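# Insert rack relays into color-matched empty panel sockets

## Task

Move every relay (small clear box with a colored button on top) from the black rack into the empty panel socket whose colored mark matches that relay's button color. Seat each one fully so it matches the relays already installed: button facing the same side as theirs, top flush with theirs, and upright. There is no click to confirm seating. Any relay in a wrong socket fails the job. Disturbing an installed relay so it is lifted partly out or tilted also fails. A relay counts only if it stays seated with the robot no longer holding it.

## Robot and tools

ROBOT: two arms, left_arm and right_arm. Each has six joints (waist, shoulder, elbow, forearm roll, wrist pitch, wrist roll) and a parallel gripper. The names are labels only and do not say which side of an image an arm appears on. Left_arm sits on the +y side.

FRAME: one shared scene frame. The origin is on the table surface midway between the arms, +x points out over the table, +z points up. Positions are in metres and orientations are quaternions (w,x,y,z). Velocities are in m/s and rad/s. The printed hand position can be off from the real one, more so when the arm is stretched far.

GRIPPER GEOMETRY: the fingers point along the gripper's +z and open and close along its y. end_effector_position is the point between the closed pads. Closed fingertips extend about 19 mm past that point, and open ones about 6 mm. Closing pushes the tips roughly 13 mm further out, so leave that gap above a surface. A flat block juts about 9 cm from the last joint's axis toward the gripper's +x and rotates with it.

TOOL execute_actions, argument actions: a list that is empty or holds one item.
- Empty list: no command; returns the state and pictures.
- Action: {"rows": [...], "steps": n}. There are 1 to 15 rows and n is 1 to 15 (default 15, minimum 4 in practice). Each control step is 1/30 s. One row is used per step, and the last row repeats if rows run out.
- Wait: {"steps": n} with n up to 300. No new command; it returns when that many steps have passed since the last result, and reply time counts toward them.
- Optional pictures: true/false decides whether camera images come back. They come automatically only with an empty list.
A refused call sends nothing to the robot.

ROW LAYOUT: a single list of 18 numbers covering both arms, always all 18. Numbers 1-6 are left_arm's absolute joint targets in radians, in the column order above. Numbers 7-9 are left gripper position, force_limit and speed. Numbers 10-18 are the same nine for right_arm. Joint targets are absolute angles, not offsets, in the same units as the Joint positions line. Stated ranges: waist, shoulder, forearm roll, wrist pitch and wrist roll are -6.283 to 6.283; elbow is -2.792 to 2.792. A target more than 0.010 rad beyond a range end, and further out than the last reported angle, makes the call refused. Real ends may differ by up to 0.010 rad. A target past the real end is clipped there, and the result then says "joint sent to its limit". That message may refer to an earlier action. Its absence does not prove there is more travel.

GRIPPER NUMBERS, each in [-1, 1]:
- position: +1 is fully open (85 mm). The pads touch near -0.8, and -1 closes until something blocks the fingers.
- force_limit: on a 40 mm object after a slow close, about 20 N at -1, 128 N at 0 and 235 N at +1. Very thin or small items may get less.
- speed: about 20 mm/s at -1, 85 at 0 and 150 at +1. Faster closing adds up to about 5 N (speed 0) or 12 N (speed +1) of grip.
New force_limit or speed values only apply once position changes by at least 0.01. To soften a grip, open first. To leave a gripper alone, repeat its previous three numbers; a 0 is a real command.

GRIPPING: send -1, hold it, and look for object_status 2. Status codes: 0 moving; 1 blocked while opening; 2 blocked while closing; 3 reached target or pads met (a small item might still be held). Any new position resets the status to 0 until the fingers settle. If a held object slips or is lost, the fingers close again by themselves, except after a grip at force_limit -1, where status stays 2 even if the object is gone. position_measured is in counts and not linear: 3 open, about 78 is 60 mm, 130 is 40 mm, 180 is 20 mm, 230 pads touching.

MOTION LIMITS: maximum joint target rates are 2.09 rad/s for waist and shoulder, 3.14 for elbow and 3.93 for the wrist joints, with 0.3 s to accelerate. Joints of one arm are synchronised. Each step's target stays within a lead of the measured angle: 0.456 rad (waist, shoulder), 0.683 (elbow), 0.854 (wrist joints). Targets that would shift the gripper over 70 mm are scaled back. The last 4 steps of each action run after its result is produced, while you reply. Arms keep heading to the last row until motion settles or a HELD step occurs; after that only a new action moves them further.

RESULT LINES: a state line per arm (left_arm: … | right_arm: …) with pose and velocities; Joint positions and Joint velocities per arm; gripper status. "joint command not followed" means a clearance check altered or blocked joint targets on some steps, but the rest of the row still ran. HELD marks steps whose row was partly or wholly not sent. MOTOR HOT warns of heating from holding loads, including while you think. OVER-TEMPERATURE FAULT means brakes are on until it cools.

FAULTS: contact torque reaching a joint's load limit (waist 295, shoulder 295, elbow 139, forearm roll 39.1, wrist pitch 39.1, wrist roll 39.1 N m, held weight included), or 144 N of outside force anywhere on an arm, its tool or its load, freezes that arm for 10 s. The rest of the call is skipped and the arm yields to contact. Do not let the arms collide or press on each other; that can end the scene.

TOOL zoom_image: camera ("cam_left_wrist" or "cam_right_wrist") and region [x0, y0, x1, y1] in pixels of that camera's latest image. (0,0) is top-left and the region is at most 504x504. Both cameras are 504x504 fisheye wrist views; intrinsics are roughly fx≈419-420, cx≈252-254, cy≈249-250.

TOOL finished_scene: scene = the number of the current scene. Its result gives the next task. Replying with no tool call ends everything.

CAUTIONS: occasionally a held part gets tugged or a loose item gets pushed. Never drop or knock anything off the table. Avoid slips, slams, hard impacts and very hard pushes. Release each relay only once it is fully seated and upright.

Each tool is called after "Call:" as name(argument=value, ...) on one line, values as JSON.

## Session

Call:
execute_actions(actions=[])

Scene clock: 0.00 s of 8400.00 s.
left_arm: end_effector_position=(+0.3663, +0.2236, +0.3516) position_measured=3 object_status=3 end_effector_quat_wxyz=(+0.070, -0.023, +0.823, -0.563) end_effector_velocity=(+0.000, +0.000, +0.000) end_effector_angular_velocity=(-0.000, +0.001, +0.001) | right_arm: end_effector_position=(+0.0251, -0.5224, +0.1134) position_measured=3 object_status=3 end_effector_quat_wxyz=(-0.226, +0.849, -0.425, -0.217) end_effector_velocity=(+0.000, +0.000, -0.000) end_effector_angular_velocity=(+0.000, -0.000, -0.000)
Joint positions: left_arm=[-0.02  -0.179  2.326 -1.302  1.311  0.622] | right_arm=[-1.318 -0.115  2.521  0.094  1.368  2.907]
Joint velocities: left_arm=[ 0.    -0.001 -0.     0.    -0.    -0.002] | right_arm=[ 0.    -0.     0.     0.001  0.    -0.   ]

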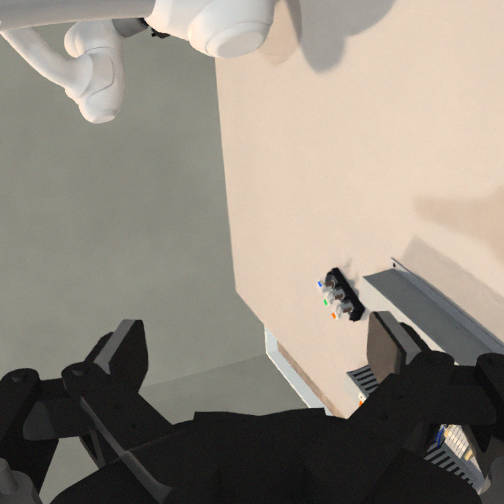

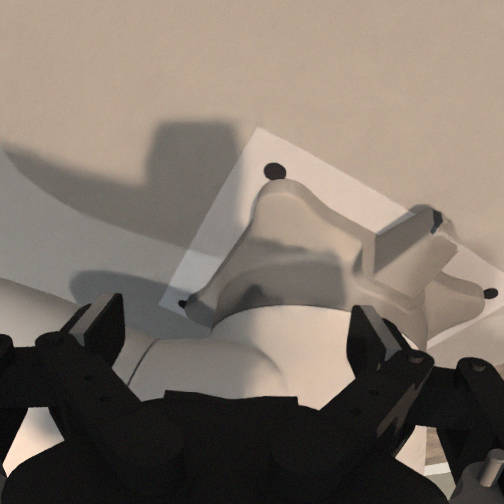

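Call:
execute_actions(actions=[{"rows":[[0.629,-0.331,2.408,0.704,0.612,-2.96,1,0,0,0.1428,0.3076,1.3787,0,1.4553,3.488,0.1,-0.4,0]],"steps":15}])

Call:
execute_actions(actions=[{"steps":45}], pictures=true)

Scene clock: 0.97 s of 8400.00 s.
left_arm: end_effector_position=(+0.3798, +0.3633, +0.2577) position_measured=3 object_status=3 end_effector_quat_wxyz=(+0.085, -0.224, +0.890, -0.387) end_effector_velocity=(-0.024, +0.513, -0.245) end_effector_angular_velocity=(+0.992, +0.658, +1.303) | right_arm: end_effector_position=(+0.1284, -0.6372, +0.1511) position_measured=64 object_status=0 end_effector_quat_wxyz=(-0.148, +0.862, -0.431, -0.222) end_effector_velocity=(+0.420, -0.316, +0.140) end_effector_angular_velocity=(-0.515, +0.037, +0.200)
Joint positions: left_arm=[ 0.165 -0.233  2.355 -0.954  1.062  0.274] | right_arm=[-1.137  0.032  2.249  0.062  1.398  3.108]
Joint velocities: left_arm=[ 0.638 -0.15   0.08   1.19  -0.68  -1.19 ] | right_arm=[ 0.599  0.393 -0.898 -0.087  0.081  0.536]
Steps of this call (steps 1 to 18: nothing new was sent; steps 19 to 29: the first 11 steps of this action). Readings (joint positions | what the end effector reports):
19: left_arm=[-0.020 -0.179 2.326 -1.302 1.310 0.622] | right_arm=[-1.318 -0.115 2.521 0.094 1.368 2.907] | left_arm position_measured=3 object_status=3 | right_arm position_measured=3 object_status=0
20: left_arm=[-0.016 -0.180 2.327 -1.295 1.304 0.615] | right_arm=[-1.314 -0.111 2.516 0.093 1.368 2.912] | left_arm position_measured=3 object_status=3 | right_arm position_measured=4 object_status=0
22: left_arm=[0.013 -0.190 2.332 -1.239 1.258 0.559] | right_arm=[-1.284 -0.084 2.470 0.087 1.374 2.950] | left_arm position_measured=3 object_status=3 | right_arm position_measured=13 object_status=0
26: left_arm=[0.101 -0.216 2.346 -1.075 1.137 0.395] | right_arm=[-1.198 -0.012 2.341 0.071 1.389 3.049] | left_arm position_measured=3 object_status=3 | right_arm position_measured=41 object_status=0
29: the state above

Scene clock: 2.47 s of 8400.00 s.
left_arm: end_effector_position=(+0.2020, +0.8387, +0.2345) position_measured=3 object_status=3 end_effector_quat_wxyz=(-0.323, +0.943, +0.021, +0.078) end_effector_velocity=(+0.000, -0.000, -0.000) end_effector_angular_velocity=(-0.008, -0.040, +0.050) | right_arm: end_effector_position=(+0.6197, -0.3289, +0.3570) position_measured=117 object_status=3 end_effector_quat_wxyz=(+0.002, +0.994, -0.110, -0.022) end_effector_velocity=(+0.010, +0.505, +0.064) end_effector_angular_velocity=(-0.004, -0.127, +0.630)
Joint positions: left_arm=[ 0.629 -0.331  2.408  0.704  0.612 -2.959] | right_arm=[-0.105  0.287  1.448  0.005  1.451  3.459]
Joint velocities: left_arm=[-0.001 -0.     0.     0.001 -0.    -0.066] | right_arm=[ 0.708  0.059 -0.198 -0.013  0.012  0.081]
Kept back: nothing.
Steps of this call (steps 1 to 4: the last 4 steps of your previous action; steps 5 to 45: the robot went on to your last target). Readings (joint positions | what the end effector reports):
1: left_arm=[0.187 -0.238 2.358 -0.913 1.040 0.234] | right_arm=[-1.117 0.045 2.219 0.059 1.401 3.126] | left_arm position_measured=3 object_status=3 | right_arm position_measured=71 object_status=0
2: left_arm=[0.209 -0.242 2.360 -0.873 1.018 0.193] | right_arm=[-1.097 0.057 2.189 0.056 1.403 3.143] | left_arm position_measured=3 object_status=3 | right_arm position_measured=79 object_status=0
4: left_arm=[0.251 -0.251 2.365 -0.790 0.977 0.110] | right_arm=[-1.057 0.079 2.129 0.051 1.408 3.174] | left_arm position_measured=3 object_status=3 | right_arm position_measured=94 object_status=0
8: left_arm=[0.328 -0.267 2.374 -0.612 0.903 -0.068] | right_arm=[-0.978 0.118 2.011 0.042 1.416 3.227] | left_arm position_measured=3 object_status=3 | right_arm position_measured=114 object_status=0
45: the state above

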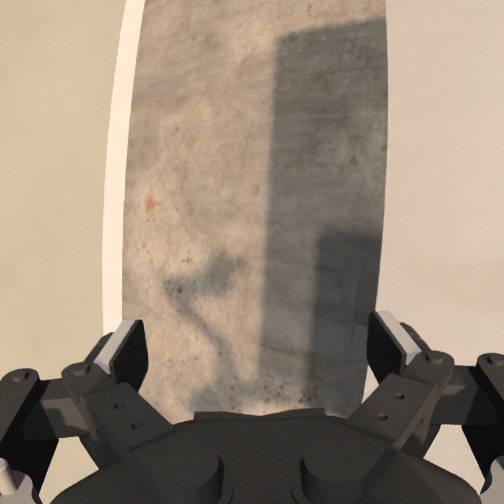

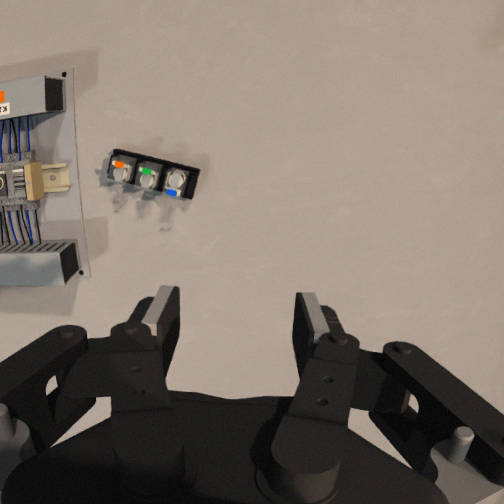

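Call:
execute_actions(actions=[{"steps":14}], pictures=true)

Scene clock: 2.93 s of 8400.00 s.
left_arm: end_effector_position=(+0.2020, +0.8387, +0.2345) position_measured=3 object_status=3 end_effector_quat_wxyz=(-0.323, +0.943, +0.021, +0.078) end_effector_velocity=(+0.000, -0.001, -0.000) end_effector_angular_velocity=(-0.000, +0.001, -0.001) | right_arm: end_effector_position=(+0.6001, -0.1502, +0.3797) position_measured=117 object_status=3 end_effector_quat_wxyz=(+0.000, +1.000, -0.000, -0.000) end_effector_velocity=(+0.000, -0.000, +0.001) end_effector_angular_velocity=(+0.000, -0.001, -0.001)
Joint positions: left_arm=[ 0.629 -0.331  2.408  0.704  0.612 -2.96 ] | right_arm=[ 0.143  0.308  1.379 -0.     1.455  3.488]
Joint velocities: left_arm=[-0.002 -0.     0.     0.     0.001 -0.   ] | right_arm=[-0.001 -0.    -0.001  0.     0.     0.   ]
Kept back: nothing.
Steps of this call (steps 1 to 14: the robot went on to your last target). Readings (joint positions | what the end effector reports):
1: left_arm=[0.629 -0.331 2.408 0.704 0.612 -2.960] | right_arm=[-0.081 0.289 1.441 0.004 1.451 3.462] | left_arm position_measured=3 object_status=3 | right_arm position_measured=117 object_status=3
2: left_arm=[0.629 -0.331 2.408 0.704 0.612 -2.960] | right_arm=[-0.057 0.291 1.435 0.004 1.452 3.465] | left_arm position_measured=3 object_status=3 | right_arm position_measured=117 object_status=3
4: left_arm=[0.629 -0.331 2.408 0.704 0.612 -2.960] | right_arm=[-0.010 0.295 1.421 0.003 1.453 3.470] | left_arm position_measured=3 object_status=3 | right_arm position_measured=117 object_status=3
8: left_arm=[0.629 -0.331 2.408 0.704 0.612 -2.960] | right_arm=[0.084 0.303 1.395 0.001 1.454 3.481] | left_arm position_measured=3 object_status=3 | right_arm position_measured=117 object_status=3
14: the state above

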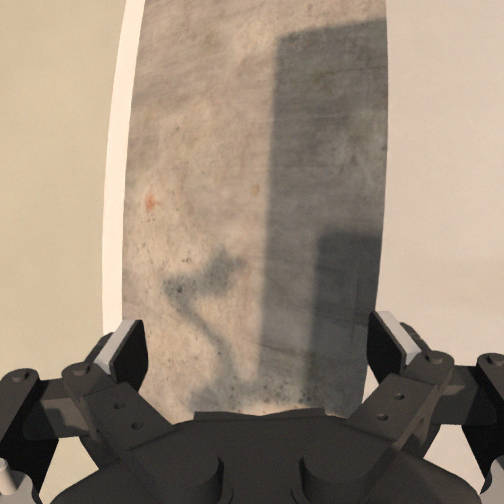

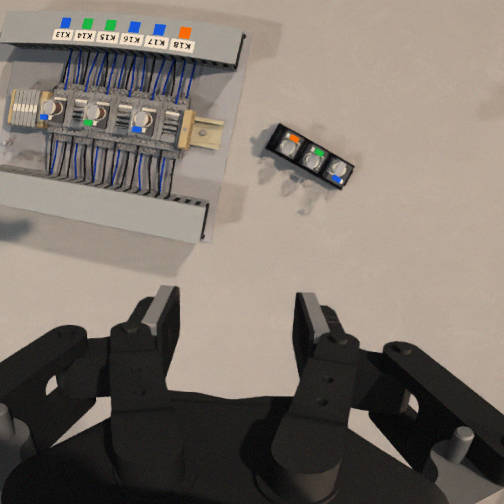

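Call:
zoom_image(camera="cam_right_wrist", region=[0,0,260,200])

Call:
zoom_image(camera="cam_right_wrist", region=[250,110,370,200])

Region (0, 0, 260, 200) of cam_right_wrist's 504x504 image, scaled by 1.938, with more detail than that image has; it fills the top 388 rows of this view, and the rest is white.

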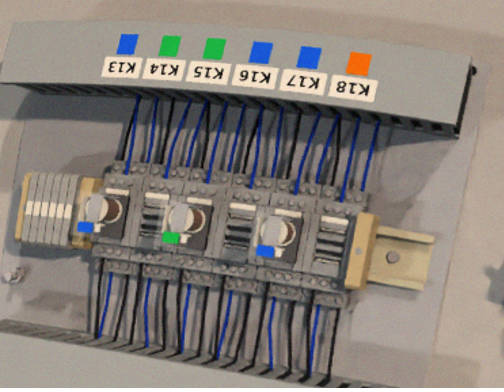

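Region (250, 110, 370, 200) of cam_right_wrist's 504x504 image, scaled by 4.200, with more detail than that image has; it fills the top 378 rows of this view, and the rest is white.

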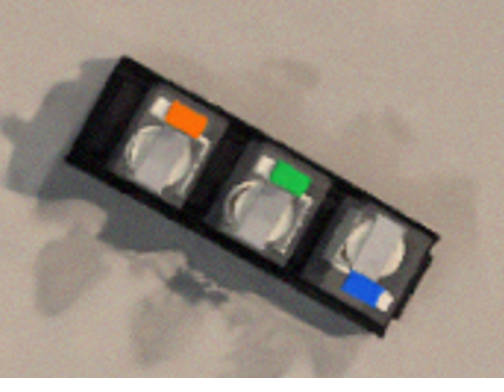

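Call:
execute_actions(actions=[{"rows":[[0.629,-0.331,2.408,0.704,0.612,-2.96,1,0,0,-0.0027,0.423,1.6908,0,1.0277,2.2733,0.1,-0.4,0]],"steps":15}])

Call:
execute_actions(actions=[{"steps":14}], pictures=true)

Scene clock: 4.33 s of 8400.00 s.
left_arm: end_effector_position=(+0.2020, +0.8387, +0.2345) position_measured=3 object_status=3 end_effector_quat_wxyz=(-0.323, +0.943, +0.021, +0.078) end_effector_velocity=(+0.001, +0.000, +0.001) end_effector_angular_velocity=(+0.001, -0.001, -0.001) | right_arm: end_effector_position=(+0.6250, -0.1947, +0.2609) position_measured=117 object_status=3 end_effector_quat_wxyz=(-0.000, +0.980, +0.201, -0.000) end_effector_velocity=(+0.043, -0.159, -0.381) end_effector_angular_velocity=(+0.001, +0.000, +1.809)
Joint positions: left_arm=[ 0.629 -0.331  2.408  0.704  0.612 -2.96 ] | right_arm=[0.075 0.361 1.523 0.    1.258 3.016]
Joint velocities: left_arm=[-0.    -0.001 -0.001  0.    -0.     0.001] | right_arm=[-0.22   0.174  0.471  0.    -0.645 -2.029]
Steps of this call (steps 1 to 30: the robot went on to your last target; step 31: nothing new was sent; steps 32 to 42: the first 11 steps of this action). Readings (joint positions | what the end effector reports):
32: left_arm=[0.629 -0.331 2.408 0.704 0.612 -2.960] | right_arm=[0.143 0.308 1.379 0.000 1.455 3.488] | left_arm position_measured=3 object_status=3 | right_arm position_measured=117 object_status=3
33: left_arm=[0.629 -0.331 2.408 0.704 0.612 -2.960] | right_arm=[0.142 0.308 1.381 0.000 1.452 3.481] | left_arm position_measured=3 object_status=3 | right_arm position_measured=117 object_status=3
35: left_arm=[0.629 -0.331 2.408 0.704 0.612 -2.960] | right_arm=[0.132 0.316 1.402 0.000 1.424 3.424] | left_arm position_measured=3 object_status=3 | right_arm position_measured=117 object_status=3
39: left_arm=[0.629 -0.331 2.408 0.704 0.612 -2.960] | right_arm=[0.098 0.343 1.474 0.000 1.325 3.207] | left_arm position_measured=3 object_status=3 | right_arm position_measured=117 object_status=3
42: the state above

Scene clock: 4.80 s of 8400.00 s.
left_arm: end_effector_position=(+0.2020, +0.8387, +0.2345) position_measured=3 object_status=3 end_effector_quat_wxyz=(-0.323, +0.943, +0.021, +0.078) end_effector_velocity=(-0.000, +0.000, +0.000) end_effector_angular_velocity=(+0.000, -0.000, +0.002) | right_arm: end_effector_position=(+0.6246, -0.2545, +0.1299) position_measured=117 object_status=3 end_effector_quat_wxyz=(+0.000, +0.861, +0.509, +0.000) end_effector_velocity=(+0.001, +0.001, +0.000) end_effector_angular_velocity=(+0.001, -0.004, +0.011)
Joint positions: left_arm=[ 0.629 -0.331  2.408  0.704  0.612 -2.96 ] | right_arm=[-0.003  0.423  1.691 -0.     1.028  2.274]
Joint velocities: left_arm=[ 0.001 -0.    -0.    -0.     0.001 -0.001] | right_arm=[ 0.001 -0.001  0.    -0.    -0.004 -0.01 ]
Kept back: nothing.
Steps of this call (steps 1 to 4: the last 4 steps of your previous action; steps 5 to 14: the robot went on to your last target). Readings (joint positions | what the end effector reports):
1: left_arm=[0.629 -0.331 2.408 0.704 0.612 -2.960] | right_arm=[0.068 0.367 1.539 0.000 1.236 2.945] | left_arm position_measured=3 object_status=3 | right_arm position_measured=117 object_status=3
2: left_arm=[0.629 -0.331 2.408 0.704 0.612 -2.960] | right_arm=[0.061 0.373 1.555 0.000 1.214 2.874] | left_arm position_measured=3 object_status=3 | right_arm position_measured=117 object_status=3
4: left_arm=[0.629 -0.331 2.408 0.704 0.612 -2.960] | right_arm=[0.045 0.385 1.588 0.000 1.169 2.731] | left_arm position_measured=3 object_status=3 | right_arm position_measured=117 object_status=3
8: left_arm=[0.629 -0.331 2.408 0.704 0.612 -2.960] | right_arm=[0.015 0.409 1.652 -0.000 1.081 2.445] | left_arm position_measured=3 object_status=3 | right_arm position_measured=117 object_status=3
14: the state above

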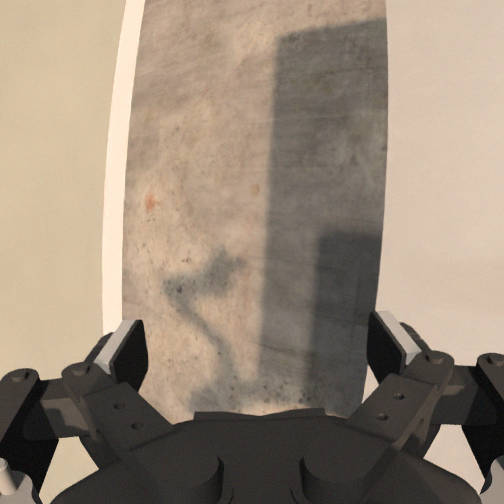

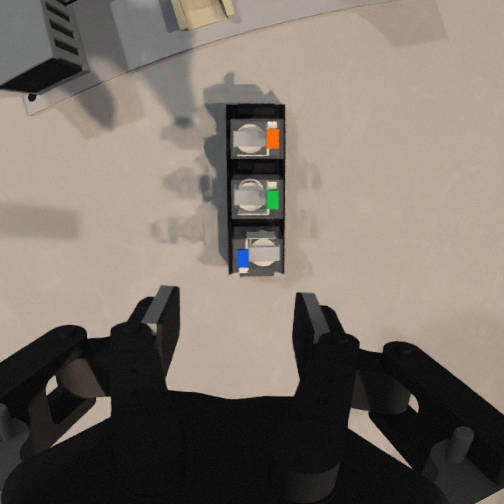

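Call:
execute_actions(actions=[{"rows":[[0.629,-0.331,2.408,0.704,0.612,-2.96,1,0,0,-0.0104,0.4347,1.6729,0,1.034,2.2656,0.1,-0.4,0]],"steps":12}], pictures=true)

Scene clock: 5.40 s of 8400.00 s.
left_arm: end_effector_position=(+0.2020, +0.8387, +0.2345) position_measured=3 object_status=3 end_effector_quat_wxyz=(-0.323, +0.943, +0.021, +0.078) end_effector_velocity=(-0.001, -0.000, -0.000) end_effector_angular_velocity=(-0.000, +0.001, -0.000) | right_arm: end_effector_position=(+0.6340, -0.2584, +0.1299) position_measured=117 object_status=3 end_effector_quat_wxyz=(+0.000, +0.860, +0.510, +0.000) end_effector_velocity=(+0.000, -0.001, -0.000) end_effector_angular_velocity=(-0.000, +0.002, -0.000)
Joint positions: left_arm=[ 0.629 -0.331  2.408  0.704  0.612 -2.96 ] | right_arm=[-0.01   0.435  1.673 -0.     1.034  2.266]
Joint velocities: left_arm=[-0.    -0.     0.001 -0.     0.001  0.001] | right_arm=[-0.001  0.001 -0.001 -0.     0.002 -0.   ]
Steps of this call (steps 1 to 10: the robot went on to your last target; steps 11 to 18: the first 8 steps of this action). Readings (joint positions | what the end effector reports):
11: left_arm=[0.629 -0.331 2.408 0.704 0.612 -2.960] | right_arm=[-0.003 0.423 1.691 -0.000 1.028 2.273] | left_arm position_measured=3 object_status=3 | right_arm position_measured=117 object_status=3
12: left_arm=[0.629 -0.331 2.408 0.704 0.612 -2.960] | right_arm=[-0.005 0.426 1.686 -0.000 1.029 2.271] | left_arm position_measured=3 object_status=3 | right_arm position_measured=117 object_status=3
14: left_arm=[0.629 -0.331 2.408 0.704 0.612 -2.960] | right_arm=[-0.010 0.434 1.674 -0.000 1.033 2.266] | left_arm position_measured=3 object_status=3 | right_arm position_measured=117 object_status=3
18: the state above

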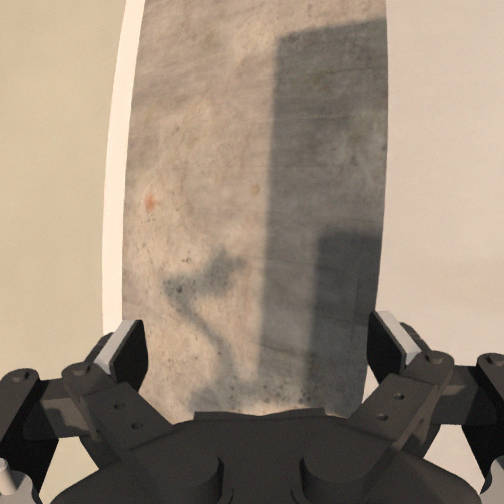

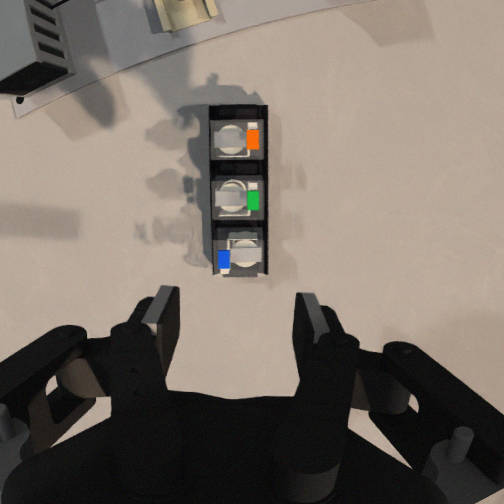

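Button at (224,260): matches. Descend.

Call:
execute_actions(actions=[{"rows":[[0.629,-0.331,2.408,0.704,0.612,-2.96,1,0,0,-0.0104,0.5164,1.7325,0,0.8927,2.2656,0.1,-0.4,0]],"steps":15}], pictures=true)

Scene clock: 5.90 s of 8400.00 s.
left_arm: end_effector_position=(+0.2020, +0.8387, +0.2345) position_measured=3 object_status=3 end_effector_quat_wxyz=(-0.323, +0.943, +0.021, +0.078) end_effector_velocity=(-0.001, -0.000, -0.000) end_effector_angular_velocity=(-0.001, +0.000, +0.001) | right_arm: end_effector_position=(+0.6341, -0.2584, +0.0416) position_measured=117 object_status=3 end_effector_quat_wxyz=(-0.000, +0.860, +0.510, -0.000) end_effector_velocity=(+0.001, +0.001, +0.003) end_effector_angular_velocity=(+0.001, -0.006, +0.001)
Joint positions: left_arm=[ 0.629 -0.331  2.408  0.704  0.612 -2.96 ] | right_arm=[-0.01   0.517  1.732 -0.     0.893  2.266]
Joint velocities: left_arm=[-0.    -0.001  0.001 -0.     0.001 -0.001] | right_arm=[ 0.001 -0.003 -0.    -0.    -0.003  0.   ]
Steps of this call (steps 1 to 4: the last 4 steps of your previous action; steps 5 to 15: the first 11 steps of this action). Readings (joint positions | what the end effector reports):
5: left_arm=[0.629 -0.331 2.408 0.704 0.612 -2.960] | right_arm=[-0.010 0.435 1.673 -0.000 1.034 2.266] | left_arm position_measured=3 object_status=3 | right_arm position_measured=117 object_status=3
6: left_arm=[0.629 -0.331 2.408 0.704 0.612 -2.960] | right_arm=[-0.010 0.438 1.675 0.000 1.028 2.266] | left_arm position_measured=3 object_status=3 | right_arm position_measured=117 object_status=3
8: left_arm=[0.629 -0.331 2.408 0.704 0.612 -2.960] | right_arm=[-0.010 0.467 1.697 0.000 0.977 2.266] | left_arm position_measured=3 object_status=3 | right_arm position_measured=117 object_status=3
12: left_arm=[0.629 -0.331 2.408 0.704 0.612 -2.960] | right_arm=[-0.010 0.517 1.732 -0.000 0.894 2.266] | left_arm position_measured=3 object_status=3 | right_arm position_measured=117 object_status=3
15: the state above

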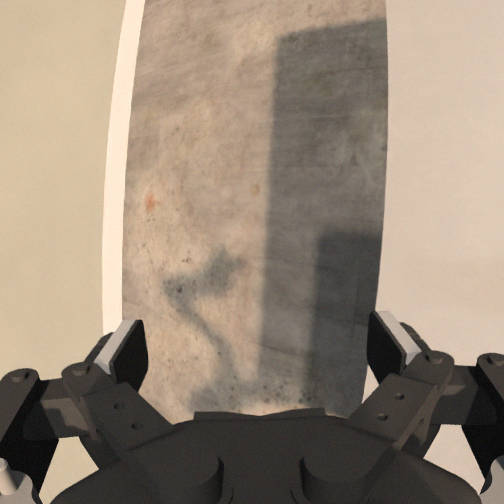

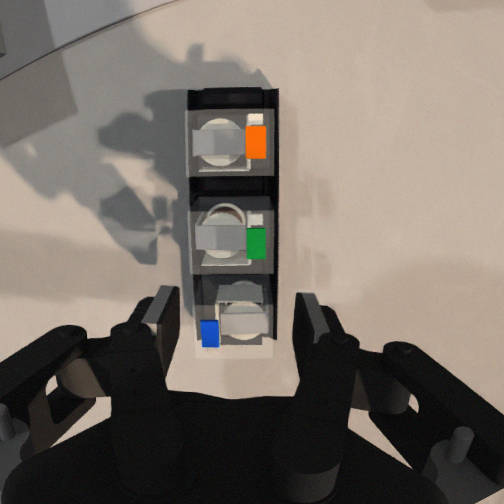

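Call:
execute_actions(actions=[{"rows":[[0.629,-0.331,2.408,0.704,0.612,-2.96,1,0,0,-0.0104,0.5164,1.7325,0,0.8927,2.2656,-1,-0.4,-0.3]],"steps":15}])

Call:
execute_actions(actions=[{"steps":9}])

Call:
execute_actions(actions=[{"rows":[[0.629,-0.331,2.408,0.704,0.612,-2.96,1,0,0,-0.0104,0.4347,1.6729,0,1.034,2.2656,-1,-0.4,-0.3]],"steps":11}])

Call:
execute_actions(actions=[{"rows":[[0.629,-0.331,2.408,0.704,0.612,-2.96,1,0,0,0.2586,0.6494,1.3208,0,1.1714,2.2326,-1,-0.4,-0.3]],"steps":15}])

Call:
execute_actions(actions=[{"steps":16}], pictures=true)

Scene clock: 6.67 s of 8400.00 s.
left_arm: end_effector_position=(+0.2020, +0.8387, +0.2345) position_measured=3 object_status=3 end_effector_quat_wxyz=(-0.323, +0.943, +0.021, +0.078) end_effector_velocity=(-0.001, +0.000, -0.000) end_effector_angular_velocity=(+0.000, +0.001, +0.001) | right_arm: end_effector_position=(+0.6340, -0.2584, +0.0419) position_measured=162 object_status=0 end_effector_quat_wxyz=(+0.000, +0.860, +0.510, +0.000) end_effector_velocity=(-0.000, +0.000, +0.000) end_effector_angular_velocity=(+0.000, -0.001, +0.001)
Joint positions: left_arm=[ 0.629 -0.331  2.408  0.704  0.612 -2.96 ] | right_arm=[-0.01   0.516  1.733 -0.     0.893  2.266]
Joint velocities: left_arm=[ 0.002 -0.     0.001  0.     0.     0.002] | right_arm=[ 0.001 -0.001  0.     0.     0.    -0.   ]
Steps of this call (steps 1 to 4: the last 4 steps of your previous action; steps 5 to 12: the robot went on to your last target; steps 13 to 23: the first 11 steps of this action). Readings (joint positions | what the end effector reports):
13: left_arm=[0.629 -0.331 2.408 0.704 0.612 -2.960] | right_arm=[-0.010 0.516 1.732 -0.000 0.893 2.266] | left_arm position_measured=3 object_status=3 | right_arm position_measured=117 object_status=0
14: left_arm=[0.629 -0.331 2.408 0.704 0.612 -2.960] | right_arm=[-0.010 0.516 1.732 -0.000 0.893 2.266] | left_arm position_measured=3 object_status=3 | right_arm position_measured=117 object_status=0
16: left_arm=[0.629 -0.331 2.408 0.704 0.612 -2.960] | right_arm=[-0.010 0.516 1.732 -0.000 0.893 2.266] | left_arm position_measured=3 object_status=3 | right_arm position_measured=124 object_status=0
20: left_arm=[0.629 -0.331 2.408 0.704 0.612 -2.960] | right_arm=[-0.010 0.516 1.733 -0.000 0.893 2.266] | left_arm position_measured=3 object_status=3 | right_arm position_measured=146 object_status=0
23: the state above

Scene clock: 6.97 s of 8400.00 s.
left_arm: end_effector_position=(+0.2020, +0.8387, +0.2345) position_measured=3 object_status=3 end_effector_quat_wxyz=(-0.323, +0.943, +0.021, +0.078) end_effector_velocity=(+0.000, +0.000, +0.000) end_effector_angular_velocity=(+0.000, -0.002, +0.001) | right_arm: end_effector_position=(+0.6340, -0.2584, +0.0419) position_measured=164 object_status=2 end_effector_quat_wxyz=(+0.000, +0.860, +0.510, +0.000) end_effector_velocity=(-0.000, +0.001, +0.000) end_effector_angular_velocity=(-0.000, -0.000, +0.001)
Joint positions: left_arm=[ 0.629 -0.331  2.408  0.704  0.612 -2.96 ] | right_arm=[-0.01   0.516  1.733 -0.     0.893  2.266]
Joint velocities: left_arm=[ 0.     0.    -0.     0.    -0.001 -0.001] | right_arm=[ 0.001 -0.     0.    -0.     0.    -0.   ]
Kept back: nothing.
Steps of this call (steps 1 to 4: the last 4 steps of your previous action; steps 5 to 9: the robot went on to your last target). Readings (joint positions | what the end effector reports):
1: left_arm=[0.629 -0.331 2.408 0.704 0.612 -2.960] | right_arm=[-0.010 0.516 1.733 -0.000 0.893 2.266] | left_arm position_measured=3 object_status=3 | right_arm position_measured=164 object_status=0
2: left_arm=[0.629 -0.331 2.408 0.704 0.612 -2.960] | right_arm=[-0.010 0.516 1.733 -0.000 0.893 2.266] | left_arm position_measured=3 object_status=3 | right_arm position_measured=164 object_status=0
4: left_arm=[0.629 -0.331 2.408 0.704 0.612 -2.960] | right_arm=[-0.010 0.516 1.733 -0.000 0.893 2.266] | left_arm position_measured=3 object_status=3 | right_arm position_measured=164 object_status=0
8: left_arm=[0.629 -0.331 2.408 0.704 0.612 -2.960] | right_arm=[-0.010 0.516 1.733 -0.000 0.893 2.266] | left_arm position_measured=3 object_status=3 | right_arm position_measured=164 object_status=2
9: the state above

Scene clock: 7.20 s of 8400.00 s.
left_arm: end_effector_position=(+0.2020, +0.8387, +0.2345) position_measured=3 object_status=3 end_effector_quat_wxyz=(-0.323, +0.943, +0.021, +0.078) end_effector_velocity=(-0.000, +0.000, -0.000) end_effector_angular_velocity=(+0.000, +0.001, -0.001) | right_arm: end_effector_position=(+0.6347, -0.2583, +0.1263) position_measured=164 object_status=2 end_effector_quat_wxyz=(+0.000, +0.860, +0.510, +0.001) end_effector_velocity=(-0.015, -0.002, +0.209) end_effector_angular_velocity=(+0.000, -0.000, +0.001)
Joint positions: left_arm=[ 0.629 -0.331  2.408  0.704  0.612 -2.96 ] | right_arm=[-0.01   0.438  1.675 -0.     1.027  2.266]
Joint velocities: left_arm=[ 0.001  0.001  0.    -0.    -0.001  0.002] | right_arm=[ 0.001 -0.197 -0.132  0.     0.328  0.   ]
Steps of this call (steps 1 to 7: the first 7 steps of this action). Readings (joint positions | what the end effector reports):
1: left_arm=[0.629 -0.331 2.408 0.704 0.612 -2.960] | right_arm=[-0.010 0.516 1.732 -0.000 0.893 2.266] | left_arm position_measured=3 object_status=3 | right_arm position_measured=164 object_status=2
2: left_arm=[0.629 -0.331 2.408 0.704 0.612 -2.960] | right_arm=[-0.010 0.513 1.730 -0.000 0.899 2.266] | left_arm position_measured=3 object_status=3 | right_arm position_measured=164 object_status=2
4: left_arm=[0.629 -0.331 2.408 0.704 0.612 -2.960] | right_arm=[-0.010 0.484 1.708 -0.000 0.950 2.266] | left_arm position_measured=3 object_status=3 | right_arm position_measured=164 object_status=2
7: the state above

Scene clock: 7.70 s of 8400.00 s.
left_arm: end_effector_position=(+0.2020, +0.8387, +0.2345) position_measured=3 object_status=3 end_effector_quat_wxyz=(-0.323, +0.943, +0.021, +0.078) end_effector_velocity=(-0.001, -0.000, -0.001) end_effector_angular_velocity=(-0.001, +0.001, +0.001) | right_arm: end_effector_position=(+0.6844, -0.1030, +0.1322) position_measured=164 object_status=2 end_effector_quat_wxyz=(+0.000, +0.807, +0.590, +0.000) end_effector_velocity=(+0.097, +0.542, -0.007) end_effector_angular_velocity=(-0.000, +0.001, +0.631)
Joint positions: left_arm=[ 0.629 -0.331  2.408  0.704  0.612 -2.96 ] | right_arm=[ 0.161  0.571  1.448 -0.     1.122  2.245]
Joint velocities: left_arm=[ 0.     0.     0.001 -0.     0.001 -0.   ] | right_arm=[ 0.562  0.451 -0.736  0.     0.286 -0.069]
Steps of this call (steps 1 to 4: the last 4 steps of your previous action; steps 5 to 15: the first 11 steps of this action). Readings (joint positions | what the end effector reports):
5: left_arm=[0.629 -0.331 2.408 0.704 0.612 -2.960] | right_arm=[-0.010 0.434 1.673 -0.000 1.034 2.266] | left_arm position_measured=3 object_status=3 | right_arm position_measured=164 object_status=2
6: left_arm=[0.629 -0.331 2.408 0.704 0.612 -2.960] | right_arm=[-0.007 0.437 1.668 -0.000 1.036 2.265] | left_arm position_measured=3 object_status=3 | right_arm position_measured=164 object_status=2
8: left_arm=[0.629 -0.331 2.408 0.704 0.612 -2.960] | right_arm=[0.023 0.461 1.629 -0.000 1.051 2.261] | left_arm position_measured=3 object_status=3 | right_arm position_measured=164 object_status=2
12: left_arm=[0.629 -0.331 2.408 0.704 0.612 -2.960] | right_arm=[0.104 0.525 1.524 -0.000 1.092 2.252] | left_arm position_measured=3 object_status=3 | right_arm position_measured=164 object_status=2
15: the state above

Scene clock: 8.23 s of 8400.00 s.
left_arm: end_effector_position=(+0.2020, +0.8387, +0.2345) position_measured=3 object_status=3 end_effector_quat_wxyz=(-0.323, +0.943, +0.021, +0.078) end_effector_velocity=(-0.001, +0.000, -0.000) end_effector_angular_velocity=(-0.000, +0.001, +0.001) | right_arm: end_effector_position=(+0.6941, -0.0070, +0.1298) position_measured=164 object_status=2 end_effector_quat_wxyz=(+0.000, +0.774, +0.633, +0.000) end_effector_velocity=(-0.000, -0.000, -0.001) end_effector_angular_velocity=(-0.001, +0.001, +0.000)
Joint positions: left_arm=[ 0.629 -0.331  2.408  0.704  0.612 -2.96 ] | right_arm=[ 0.259  0.649  1.321 -0.     1.171  2.233]
Joint velocities: left_arm=[ 0.001 -0.     0.001  0.     0.     0.   ] | right_arm=[ 0.     0.001  0.    -0.     0.    -0.   ]
Kept back: nothing.
Steps of this call (steps 1 to 4: the last 4 steps of your previous action; steps 5 to 16: the robot went on to your last target). Readings (joint positions | what the end effector reports):
1: left_arm=[0.629 -0.331 2.408 0.704 0.612 -2.960] | right_arm=[0.180 0.587 1.423 -0.000 1.131 2.242] | left_arm position_measured=3 object_status=3 | right_arm position_measured=164 object_status=2
2: left_arm=[0.629 -0.331 2.408 0.704 0.612 -2.960] | right_arm=[0.199 0.602 1.399 -0.000 1.141 2.240] | left_arm position_measured=3 object_status=3 | right_arm position_measured=164 object_status=2
4: left_arm=[0.629 -0.331 2.408 0.704 0.612 -2.960] | right_arm=[0.236 0.631 1.351 -0.000 1.160 2.235] | left_arm position_measured=3 object_status=3 | right_arm position_measured=164 object_status=2
8: left_arm=[0.629 -0.331 2.408 0.704 0.612 -2.960] | right_arm=[0.258 0.649 1.321 -0.000 1.171 2.233] | left_arm position_measured=3 object_status=3 | right_arm position_measured=164 object_status=2
16: the state above

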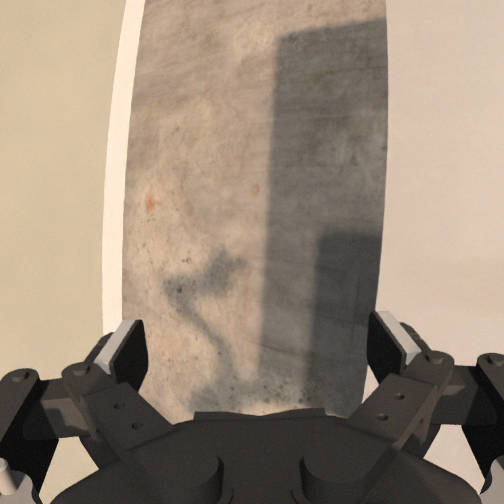

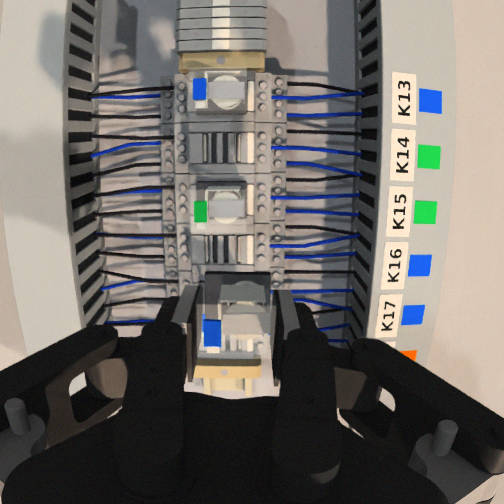

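Call:
execute_actions(actions=[{"rows":[[0.629,-0.331,2.408,0.704,0.612,-2.96,1,0,0,0.2675,0.6393,1.3381,0,1.1642,2.2485,-1,-0.4,-0.3],[0.629,-0.331,2.408,0.704,0.612,-2.96,1,0,0,0.2675,0.6393,1.3381,0,1.1642,2.2485,-1,-0.4,-0.3],[0.629,-0.331,2.408,0.704,0.612,-2.96,1,0,0,0.2675,0.6393,1.3381,0,1.1642,2.2485,-1,-0.4,-0.3],[0.629,-0.331,2.408,0.704,0.612,-2.96,1,0,0,0.2675,0.6393,1.3381,0,1.1642,2.2485,-1,-0.4,-0.3],[0.629,-0.331,2.408,0.704,0.612,-2.96,1,0,0,0.2675,0.6672,1.3684,0,1.106,2.2485,-1,-0.4,-0.3]],"steps":15}])

Call:
execute_actions(actions=[{"steps":7}], pictures=true)

Scene clock: 9.03 s of 8400.00 s.
left_arm: end_effector_position=(+0.2020, +0.8387, +0.2345) position_measured=3 object_status=3 end_effector_quat_wxyz=(-0.323, +0.943, +0.021, +0.078) end_effector_velocity=(+0.001, -0.000, +0.000) end_effector_angular_velocity=(+0.000, -0.001, -0.001) | right_arm: end_effector_position=(+0.6844, -0.0029, +0.0896) position_measured=164 object_status=2 end_effector_quat_wxyz=(+0.000, +0.776, +0.631, -0.000) end_effector_velocity=(+0.001, +0.000, +0.002) end_effector_angular_velocity=(+0.002, -0.004, -0.001)
Joint positions: left_arm=[ 0.629 -0.331  2.408  0.704  0.612 -2.96 ] | right_arm=[ 0.268  0.668  1.368 -0.     1.106  2.248]
Joint velocities: left_arm=[-0.002  0.    -0.001 -0.     0.    -0.   ] | right_arm=[-0.    -0.003 -0.    -0.    -0.002  0.001]
Steps of this call (steps 1 to 13: the robot went on to your last target; steps 14 to 24: the first 11 steps of this action). Readings (joint positions | what the end effector reports):
14: left_arm=[0.629 -0.331 2.408 0.704 0.612 -2.960] | right_arm=[0.259 0.649 1.321 -0.000 1.171 2.233] | left_arm position_measured=3 object_status=3 | right_arm position_measured=164 object_status=2
15: left_arm=[0.629 -0.331 2.408 0.704 0.612 -2.960] | right_arm=[0.261 0.647 1.326 -0.000 1.170 2.237] | left_arm position_measured=3 object_status=3 | right_arm position_measured=164 object_status=2
17: left_arm=[0.629 -0.331 2.408 0.704 0.612 -2.960] | right_arm=[0.267 0.640 1.337 -0.000 1.165 2.247] | left_arm position_measured=3 object_status=3 | right_arm position_measured=164 object_status=2
21: left_arm=[0.629 -0.331 2.408 0.704 0.612 -2.960] | right_arm=[0.268 0.662 1.364 0.000 1.117 2.248] | left_arm position_measured=3 object_status=3 | right_arm position_measured=164 object_status=2
24: the state above

Scene clock: 9.27 s of 8400.00 s.
left_arm: end_effector_position=(+0.2020, +0.8387, +0.2345) position_measured=3 object_status=3 end_effector_quat_wxyz=(-0.323, +0.943, +0.021, +0.078) end_effector_velocity=(-0.001, +0.000, -0.000) end_effector_angular_velocity=(-0.001, -0.001, +0.003) | right_arm: end_effector_position=(+0.6843, -0.0030, +0.0897) position_measured=164 object_status=2 end_effector_quat_wxyz=(-0.000, +0.776, +0.631, -0.000) end_effector_velocity=(-0.000, +0.001, +0.002) end_effector_angular_velocity=(+0.001, -0.002, +0.001)
Joint positions: left_arm=[ 0.629 -0.331  2.408  0.704  0.612 -2.96 ] | right_arm=[ 0.268  0.667  1.368 -0.     1.106  2.248]
Joint velocities: left_arm=[ 0.002 -0.     0.001 -0.     0.    -0.002] | right_arm=[ 0.001 -0.002  0.    -0.    -0.     0.   ]
Kept back: nothing.
Steps of this call (steps 1 to 4: the last 4 steps of your previous action; steps 5 to 7: the robot went on to your last target). Readings (joint positions | what the end effector reports):
1: left_arm=[0.629 -0.331 2.408 0.704 0.612 -2.960] | right_arm=[0.268 0.668 1.368 -0.000 1.106 2.248] | left_arm position_measured=3 object_status=3 | right_arm position_measured=164 object_status=2
2: left_arm=[0.629 -0.331 2.408 0.704 0.612 -2.960] | right_arm=[0.268 0.668 1.368 -0.000 1.106 2.248] | left_arm position_measured=3 object_status=3 | right_arm position_measured=164 object_status=2
4: left_arm=[0.629 -0.331 2.408 0.704 0.612 -2.960] | right_arm=[0.268 0.667 1.368 -0.000 1.106 2.248] | left_arm position_measured=3 object_status=3 | right_arm position_measured=164 object_status=2
7: the state above

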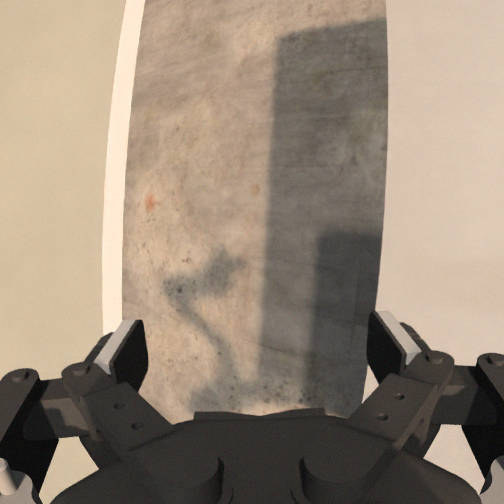

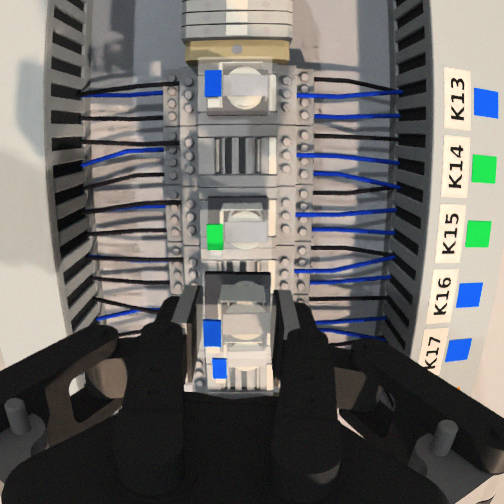

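Call:
zoom_image(camera="cam_right_wrist", region=[180,60,300,390])

Region (180, 60, 300, 390) of cam_right_wrist's 504x504 image, scaled by 1.527, with more detail than that image has; it fills the left 183 columns of this view, and the rest is white.

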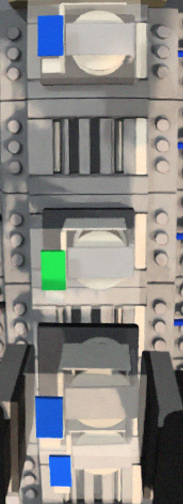

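Call:
execute_actions(actions=[{"rows":[[0.629,-0.331,2.408,0.704,0.612,-2.96,1,0,0,0.2675,0.6695,1.3704,0,1.1017,2.2485,-1,-0.4,-0.3],[0.629,-0.331,2.408,0.704,0.612,-2.96,1,0,0,0.2675,0.6718,1.3723,0,1.0975,2.2485,-1,-0.4,-0.3],[0.629,-0.331,2.408,0.704,0.612,-2.96,1,0,0,0.2675,0.6733,1.3736,0,1.0946,2.2485,-1,-0.4,-0.3],[0.629,-0.331,2.408,0.704,0.612,-2.96,1,0,0,0.2675,0.6748,1.3749,0,1.0918,2.2485,-1,-0.4,-0.3],[0.629,-0.331,2.408,0.704,0.612,-2.96,1,0,0,0.2675,0.676,1.3759,0,1.0896,2.2485,-1,-0.4,-0.3],[0.629,-0.331,2.408,0.704,0.612,-2.96,1,0,0,0.2675,0.6772,1.377,0,1.0874,2.2485,-1,-0.4,-0.3],[0.629,-0.331,2.408,0.704,0.612,-2.96,1,0,0,0.2675,0.6784,1.378,0,1.0852,2.2485,-1,-0.4,-0.3],[0.629,-0.331,2.408,0.704,0.612,-2.96,1,0,0,0.2675,0.6796,1.379,0,1.083,2.2485,-1,-0.4,-0.3],[0.629,-0.331,2.408,0.704,0.612,-2.96,1,0,0,0.2675,0.6808,1.38,0,1.0807,2.2485,-1,-0.4,-0.3],[0.629,-0.331,2.408,0.704,0.612,-2.96,1,0,0,0.2675,0.682,1.3811,0,1.0785,2.2485,-1,-0.4,-0.3],[0.629,-0.331,2.408,0.704,0.612,-2.96,1,0,0,0.2675,0.6832,1.3821,0,1.0763,2.2485,-1,-0.4,-0.3],[0.629,-0.331,2.408,0.704,0.612,-2.96,1,0,0,0.2675,0.6844,1.3831,0,1.0741,2.2485,-1,-0.4,-0.3]],"steps":15}])

Call:
execute_actions(actions=[{"steps":6}], pictures=true)

Scene clock: 10.10 s of 8400.00 s.
left_arm: end_effector_position=(+0.2020, +0.8387, +0.2345) position_measured=3 object_status=3 end_effector_quat_wxyz=(-0.323, +0.943, +0.021, +0.078) end_effector_velocity=(-0.001, +0.000, -0.000) end_effector_angular_velocity=(-0.000, -0.000, +0.002) | right_arm: end_effector_position=(+0.6845, -0.0029, +0.0715) position_measured=164 object_status=2 end_effector_quat_wxyz=(-0.000, +0.776, +0.631, +0.000) end_effector_velocity=(-0.001, -0.001, -0.048) end_effector_angular_velocity=(-0.001, +0.003, +0.000)
Joint positions: left_arm=[ 0.629 -0.331  2.408  0.704  0.612 -2.96 ] | right_arm=[0.268 0.681 1.38  0.    1.08  2.249]
Joint velocities: left_arm=[ 0.001 -0.     0.    -0.     0.    -0.001] | right_arm=[ 0.     0.037  0.031 -0.    -0.065  0.   ]
Steps of this call (steps 1 to 14: the robot went on to your last target; steps 15 to 25: the first 11 steps of this action). Readings (joint positions | what the end effector reports):
15: left_arm=[0.629 -0.331 2.408 0.704 0.612 -2.960] | right_arm=[0.268 0.667 1.368 0.000 1.106 2.248] | left_arm position_measured=3 object_status=3 | right_arm position_measured=164 object_status=2
16: left_arm=[0.629 -0.331 2.408 0.704 0.612 -2.960] | right_arm=[0.268 0.668 1.369 0.000 1.104 2.248] | left_arm position_measured=3 object_status=3 | right_arm position_measured=164 object_status=2
18: left_arm=[0.629 -0.331 2.408 0.704 0.612 -2.960] | right_arm=[0.268 0.672 1.373 0.000 1.097 2.249] | left_arm position_measured=3 object_status=3 | right_arm position_measured=164 object_status=2
22: left_arm=[0.629 -0.331 2.408 0.704 0.612 -2.960] | right_arm=[0.268 0.677 1.377 0.000 1.087 2.249] | left_arm position_measured=3 object_status=3 | right_arm position_measured=164 object_status=2
25: the state above

Scene clock: 10.30 s of 8400.00 s.
left_arm: end_effector_position=(+0.2020, +0.8387, +0.2345) position_measured=3 object_status=3 end_effector_quat_wxyz=(-0.323, +0.943, +0.021, +0.078) end_effector_velocity=(-0.000, +0.000, +0.001) end_effector_angular_velocity=(+0.000, -0.000, +0.001) | right_arm: end_effector_position=(+0.6844, -0.0030, +0.0676) position_measured=164 object_status=2 end_effector_quat_wxyz=(-0.000, +0.776, +0.630, +0.000) end_effector_velocity=(+0.000, +0.000, +0.000) end_effector_angular_velocity=(+0.001, -0.001, -0.000)
Joint positions: left_arm=[ 0.629 -0.331  2.408  0.704  0.612 -2.96 ] | right_arm=[0.267 0.684 1.383 0.    1.074 2.249]
Joint velocities: left_arm=[ 0.    -0.    -0.001  0.     0.001 -0.001] | right_arm=[ 0.    -0.     0.001  0.001 -0.002 -0.   ]
Kept back: nothing.
Steps of this call (steps 1 to 4: the last 4 steps of your previous action; steps 5 to 6: the robot went on to your last target). Readings (joint positions | what the end effector reports):
1: left_arm=[0.629 -0.331 2.408 0.704 0.612 -2.960] | right_arm=[0.268 0.682 1.381 0.000 1.078 2.249] | left_arm position_measured=3 object_status=3 | right_arm position_measured=164 object_status=2
2: left_arm=[0.629 -0.331 2.408 0.704 0.612 -2.960] | right_arm=[0.267 0.683 1.382 0.000 1.076 2.249] | left_arm position_measured=3 object_status=3 | right_arm position_measured=164 object_status=2
4: left_arm=[0.629 -0.331 2.408 0.704 0.612 -2.960] | right_arm=[0.267 0.684 1.383 0.000 1.075 2.249] | left_arm position_measured=3 object_status=3 | right_arm position_measured=164 object_status=2
6: the state above

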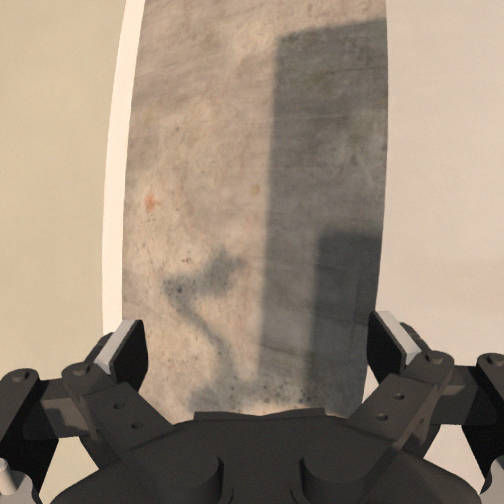

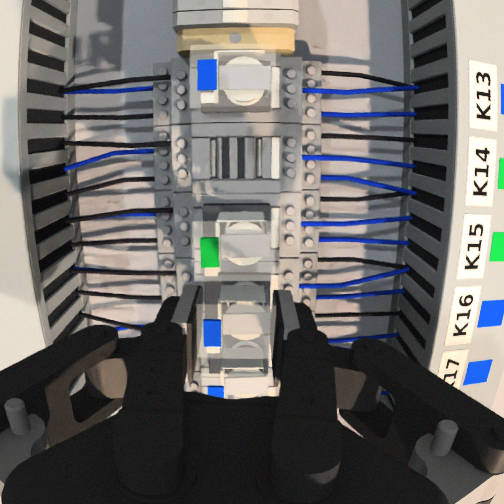

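Call:
execute_actions(actions=[{"rows":[[0.629,-0.331,2.408,0.704,0.612,-2.96,1,0,0,0.2675,0.6847,1.3834,0,1.0735,2.2485,-1,-0.4,-0.3],[0.629,-0.331,2.408,0.704,0.612,-2.96,1,0,0,0.2675,0.685,1.3837,0,1.0729,2.2485,-1,-0.4,-0.3],[0.629,-0.331,2.408,0.704,0.612,-2.96,1,0,0,0.2675,0.6853,1.3839,0,1.0723,2.2485,-1,-0.4,-0.3],[0.629,-0.331,2.408,0.704,0.612,-2.96,1,0,0,0.2675,0.6856,1.3842,0,1.0718,2.2485,-1,-0.4,-0.3],[0.629,-0.331,2.408,0.704,0.612,-2.96,1,0,0,0.2675,0.6859,1.3845,0,1.0712,2.2485,-1,-0.4,-0.3],[0.629,-0.331,2.408,0.704,0.612,-2.96,1,0,0,0.2675,0.6862,1.3847,0,1.0706,2.2485,-1,-0.4,-0.3],[0.629,-0.331,2.408,0.704,0.612,-2.96,1,0,0,0.2675,0.6865,1.385,0,1.07,2.2485,-1,-0.4,-0.3],[0.629,-0.331,2.408,0.704,0.612,-2.96,1,0,0,0.2675,0.6868,1.3853,0,1.0694,2.2485,-1,-0.4,-0.3],[0.629,-0.331,2.408,0.704,0.612,-2.96,1,0,0,0.2675,0.6871,1.3855,0,1.0689,2.2485,-1,-0.4,-0.3],[0.629,-0.331,2.408,0.704,0.612,-2.96,1,0,0,0.2675,0.6874,1.3858,0,1.0683,2.2485,-1,-0.4,-0.3],[0.629,-0.331,2.408,0.704,0.612,-2.96,1,0,0,0.2675,0.6878,1.3861,0,1.0677,2.2485,-1,-0.4,-0.3]],"steps":15}])

Call:
execute_actions(actions=[{"steps":6}], pictures=true)

Scene clock: 11.27 s of 8400.00 s.
left_arm: end_effector_position=(+0.2020, +0.8387, +0.2345) position_measured=3 object_status=3 end_effector_quat_wxyz=(-0.323, +0.943, +0.021, +0.078) end_effector_velocity=(-0.000, +0.000, +0.000) end_effector_angular_velocity=(+0.000, +0.000, -0.000) | right_arm: end_effector_position=(+0.6844, -0.0030, +0.0636) position_measured=164 object_status=2 end_effector_quat_wxyz=(+0.000, +0.776, +0.631, +0.000) end_effector_velocity=(+0.000, -0.001, -0.012) end_effector_angular_velocity=(-0.000, +0.000, -0.001)
Joint positions: left_arm=[ 0.629 -0.331  2.408  0.704  0.612 -2.96 ] | right_arm=[ 0.268  0.687  1.386 -0.     1.069  2.249]
Joint velocities: left_arm=[ 0. -0.  0.  0. -0.  0.] | right_arm=[-0.001  0.009  0.008 -0.    -0.017  0.   ]
Steps of this call (steps 1 to 15: the robot went on to your last target; steps 16 to 18: nothing new was sent; steps 19 to 29: the first 11 steps of this action). Readings (joint positions | what the end effector reports):
19: left_arm=[0.629 -0.331 2.408 0.704 0.612 -2.960] | right_arm=[0.267 0.684 1.383 -0.000 1.074 2.249] | left_arm position_measured=3 object_status=3 | right_arm position_measured=164 object_status=2
20: left_arm=[0.629 -0.331 2.408 0.704 0.612 -2.960] | right_arm=[0.267 0.685 1.383 -0.000 1.074 2.249] | left_arm position_measured=3 object_status=3 | right_arm position_measured=164 object_status=2
22: left_arm=[0.629 -0.331 2.408 0.704 0.612 -2.960] | right_arm=[0.268 0.685 1.384 -0.000 1.073 2.249] | left_arm position_measured=3 object_status=3 | right_arm position_measured=164 object_status=2
26: left_arm=[0.629 -0.331 2.408 0.704 0.612 -2.960] | right_arm=[0.268 0.686 1.385 -0.000 1.070 2.249] | left_arm position_measured=3 object_status=3 | right_arm position_measured=164 object_status=2
29: the state above

Scene clock: 11.47 s of 8400.00 s.
left_arm: end_effector_position=(+0.2020, +0.8387, +0.2345) position_measured=3 object_status=3 end_effector_quat_wxyz=(-0.323, +0.943, +0.021, +0.078) end_effector_velocity=(-0.000, -0.000, -0.000) end_effector_angular_velocity=(-0.001, +0.000, +0.001) | right_arm: end_effector_position=(+0.6844, -0.0029, +0.0629) position_measured=164 object_status=2 end_effector_quat_wxyz=(+0.000, +0.776, +0.631, +0.000) end_effector_velocity=(-0.001, +0.000, -0.002) end_effector_angular_velocity=(-0.002, +0.002, +0.001)
Joint positions: left_arm=[ 0.629 -0.331  2.408  0.704  0.612 -2.96 ] | right_arm=[ 0.268  0.688  1.386 -0.     1.068  2.249]
Joint velocities: left_arm=[ 0.     0.     0.    -0.    -0.    -0.001] | right_arm=[ 0.001  0.002  0.001 -0.001  0.    -0.   ]
Kept back: nothing.
Steps of this call (steps 1 to 4: the last 4 steps of your previous action; steps 5 to 6: the robot went on to your last target). Readings (joint positions | what the end effector reports):
1: left_arm=[0.629 -0.331 2.408 0.704 0.612 -2.960] | right_arm=[0.268 0.688 1.386 -0.000 1.068 2.249] | left_arm position_measured=3 object_status=3 | right_arm position_measured=164 object_status=2
2: left_arm=[0.629 -0.331 2.408 0.704 0.612 -2.960] | right_arm=[0.268 0.688 1.386 -0.000 1.068 2.249] | left_arm position_measured=3 object_status=3 | right_arm position_measured=164 object_status=2
4: left_arm=[0.629 -0.331 2.408 0.704 0.612 -2.960] | right_arm=[0.268 0.688 1.386 -0.000 1.068 2.249] | left_arm position_measured=3 object_status=3 | right_arm position_measured=164 object_status=2
6: the state above

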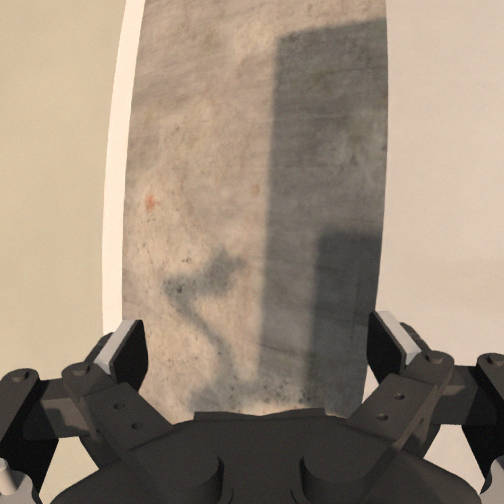

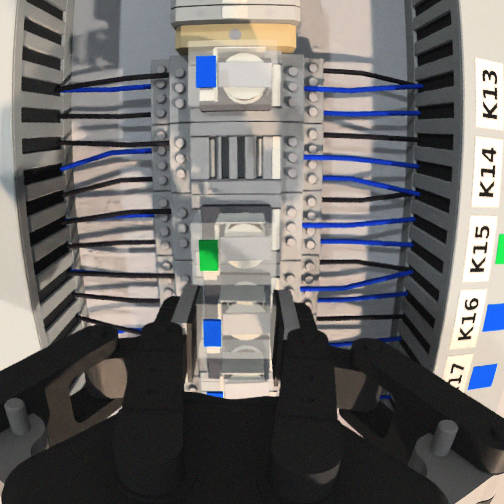

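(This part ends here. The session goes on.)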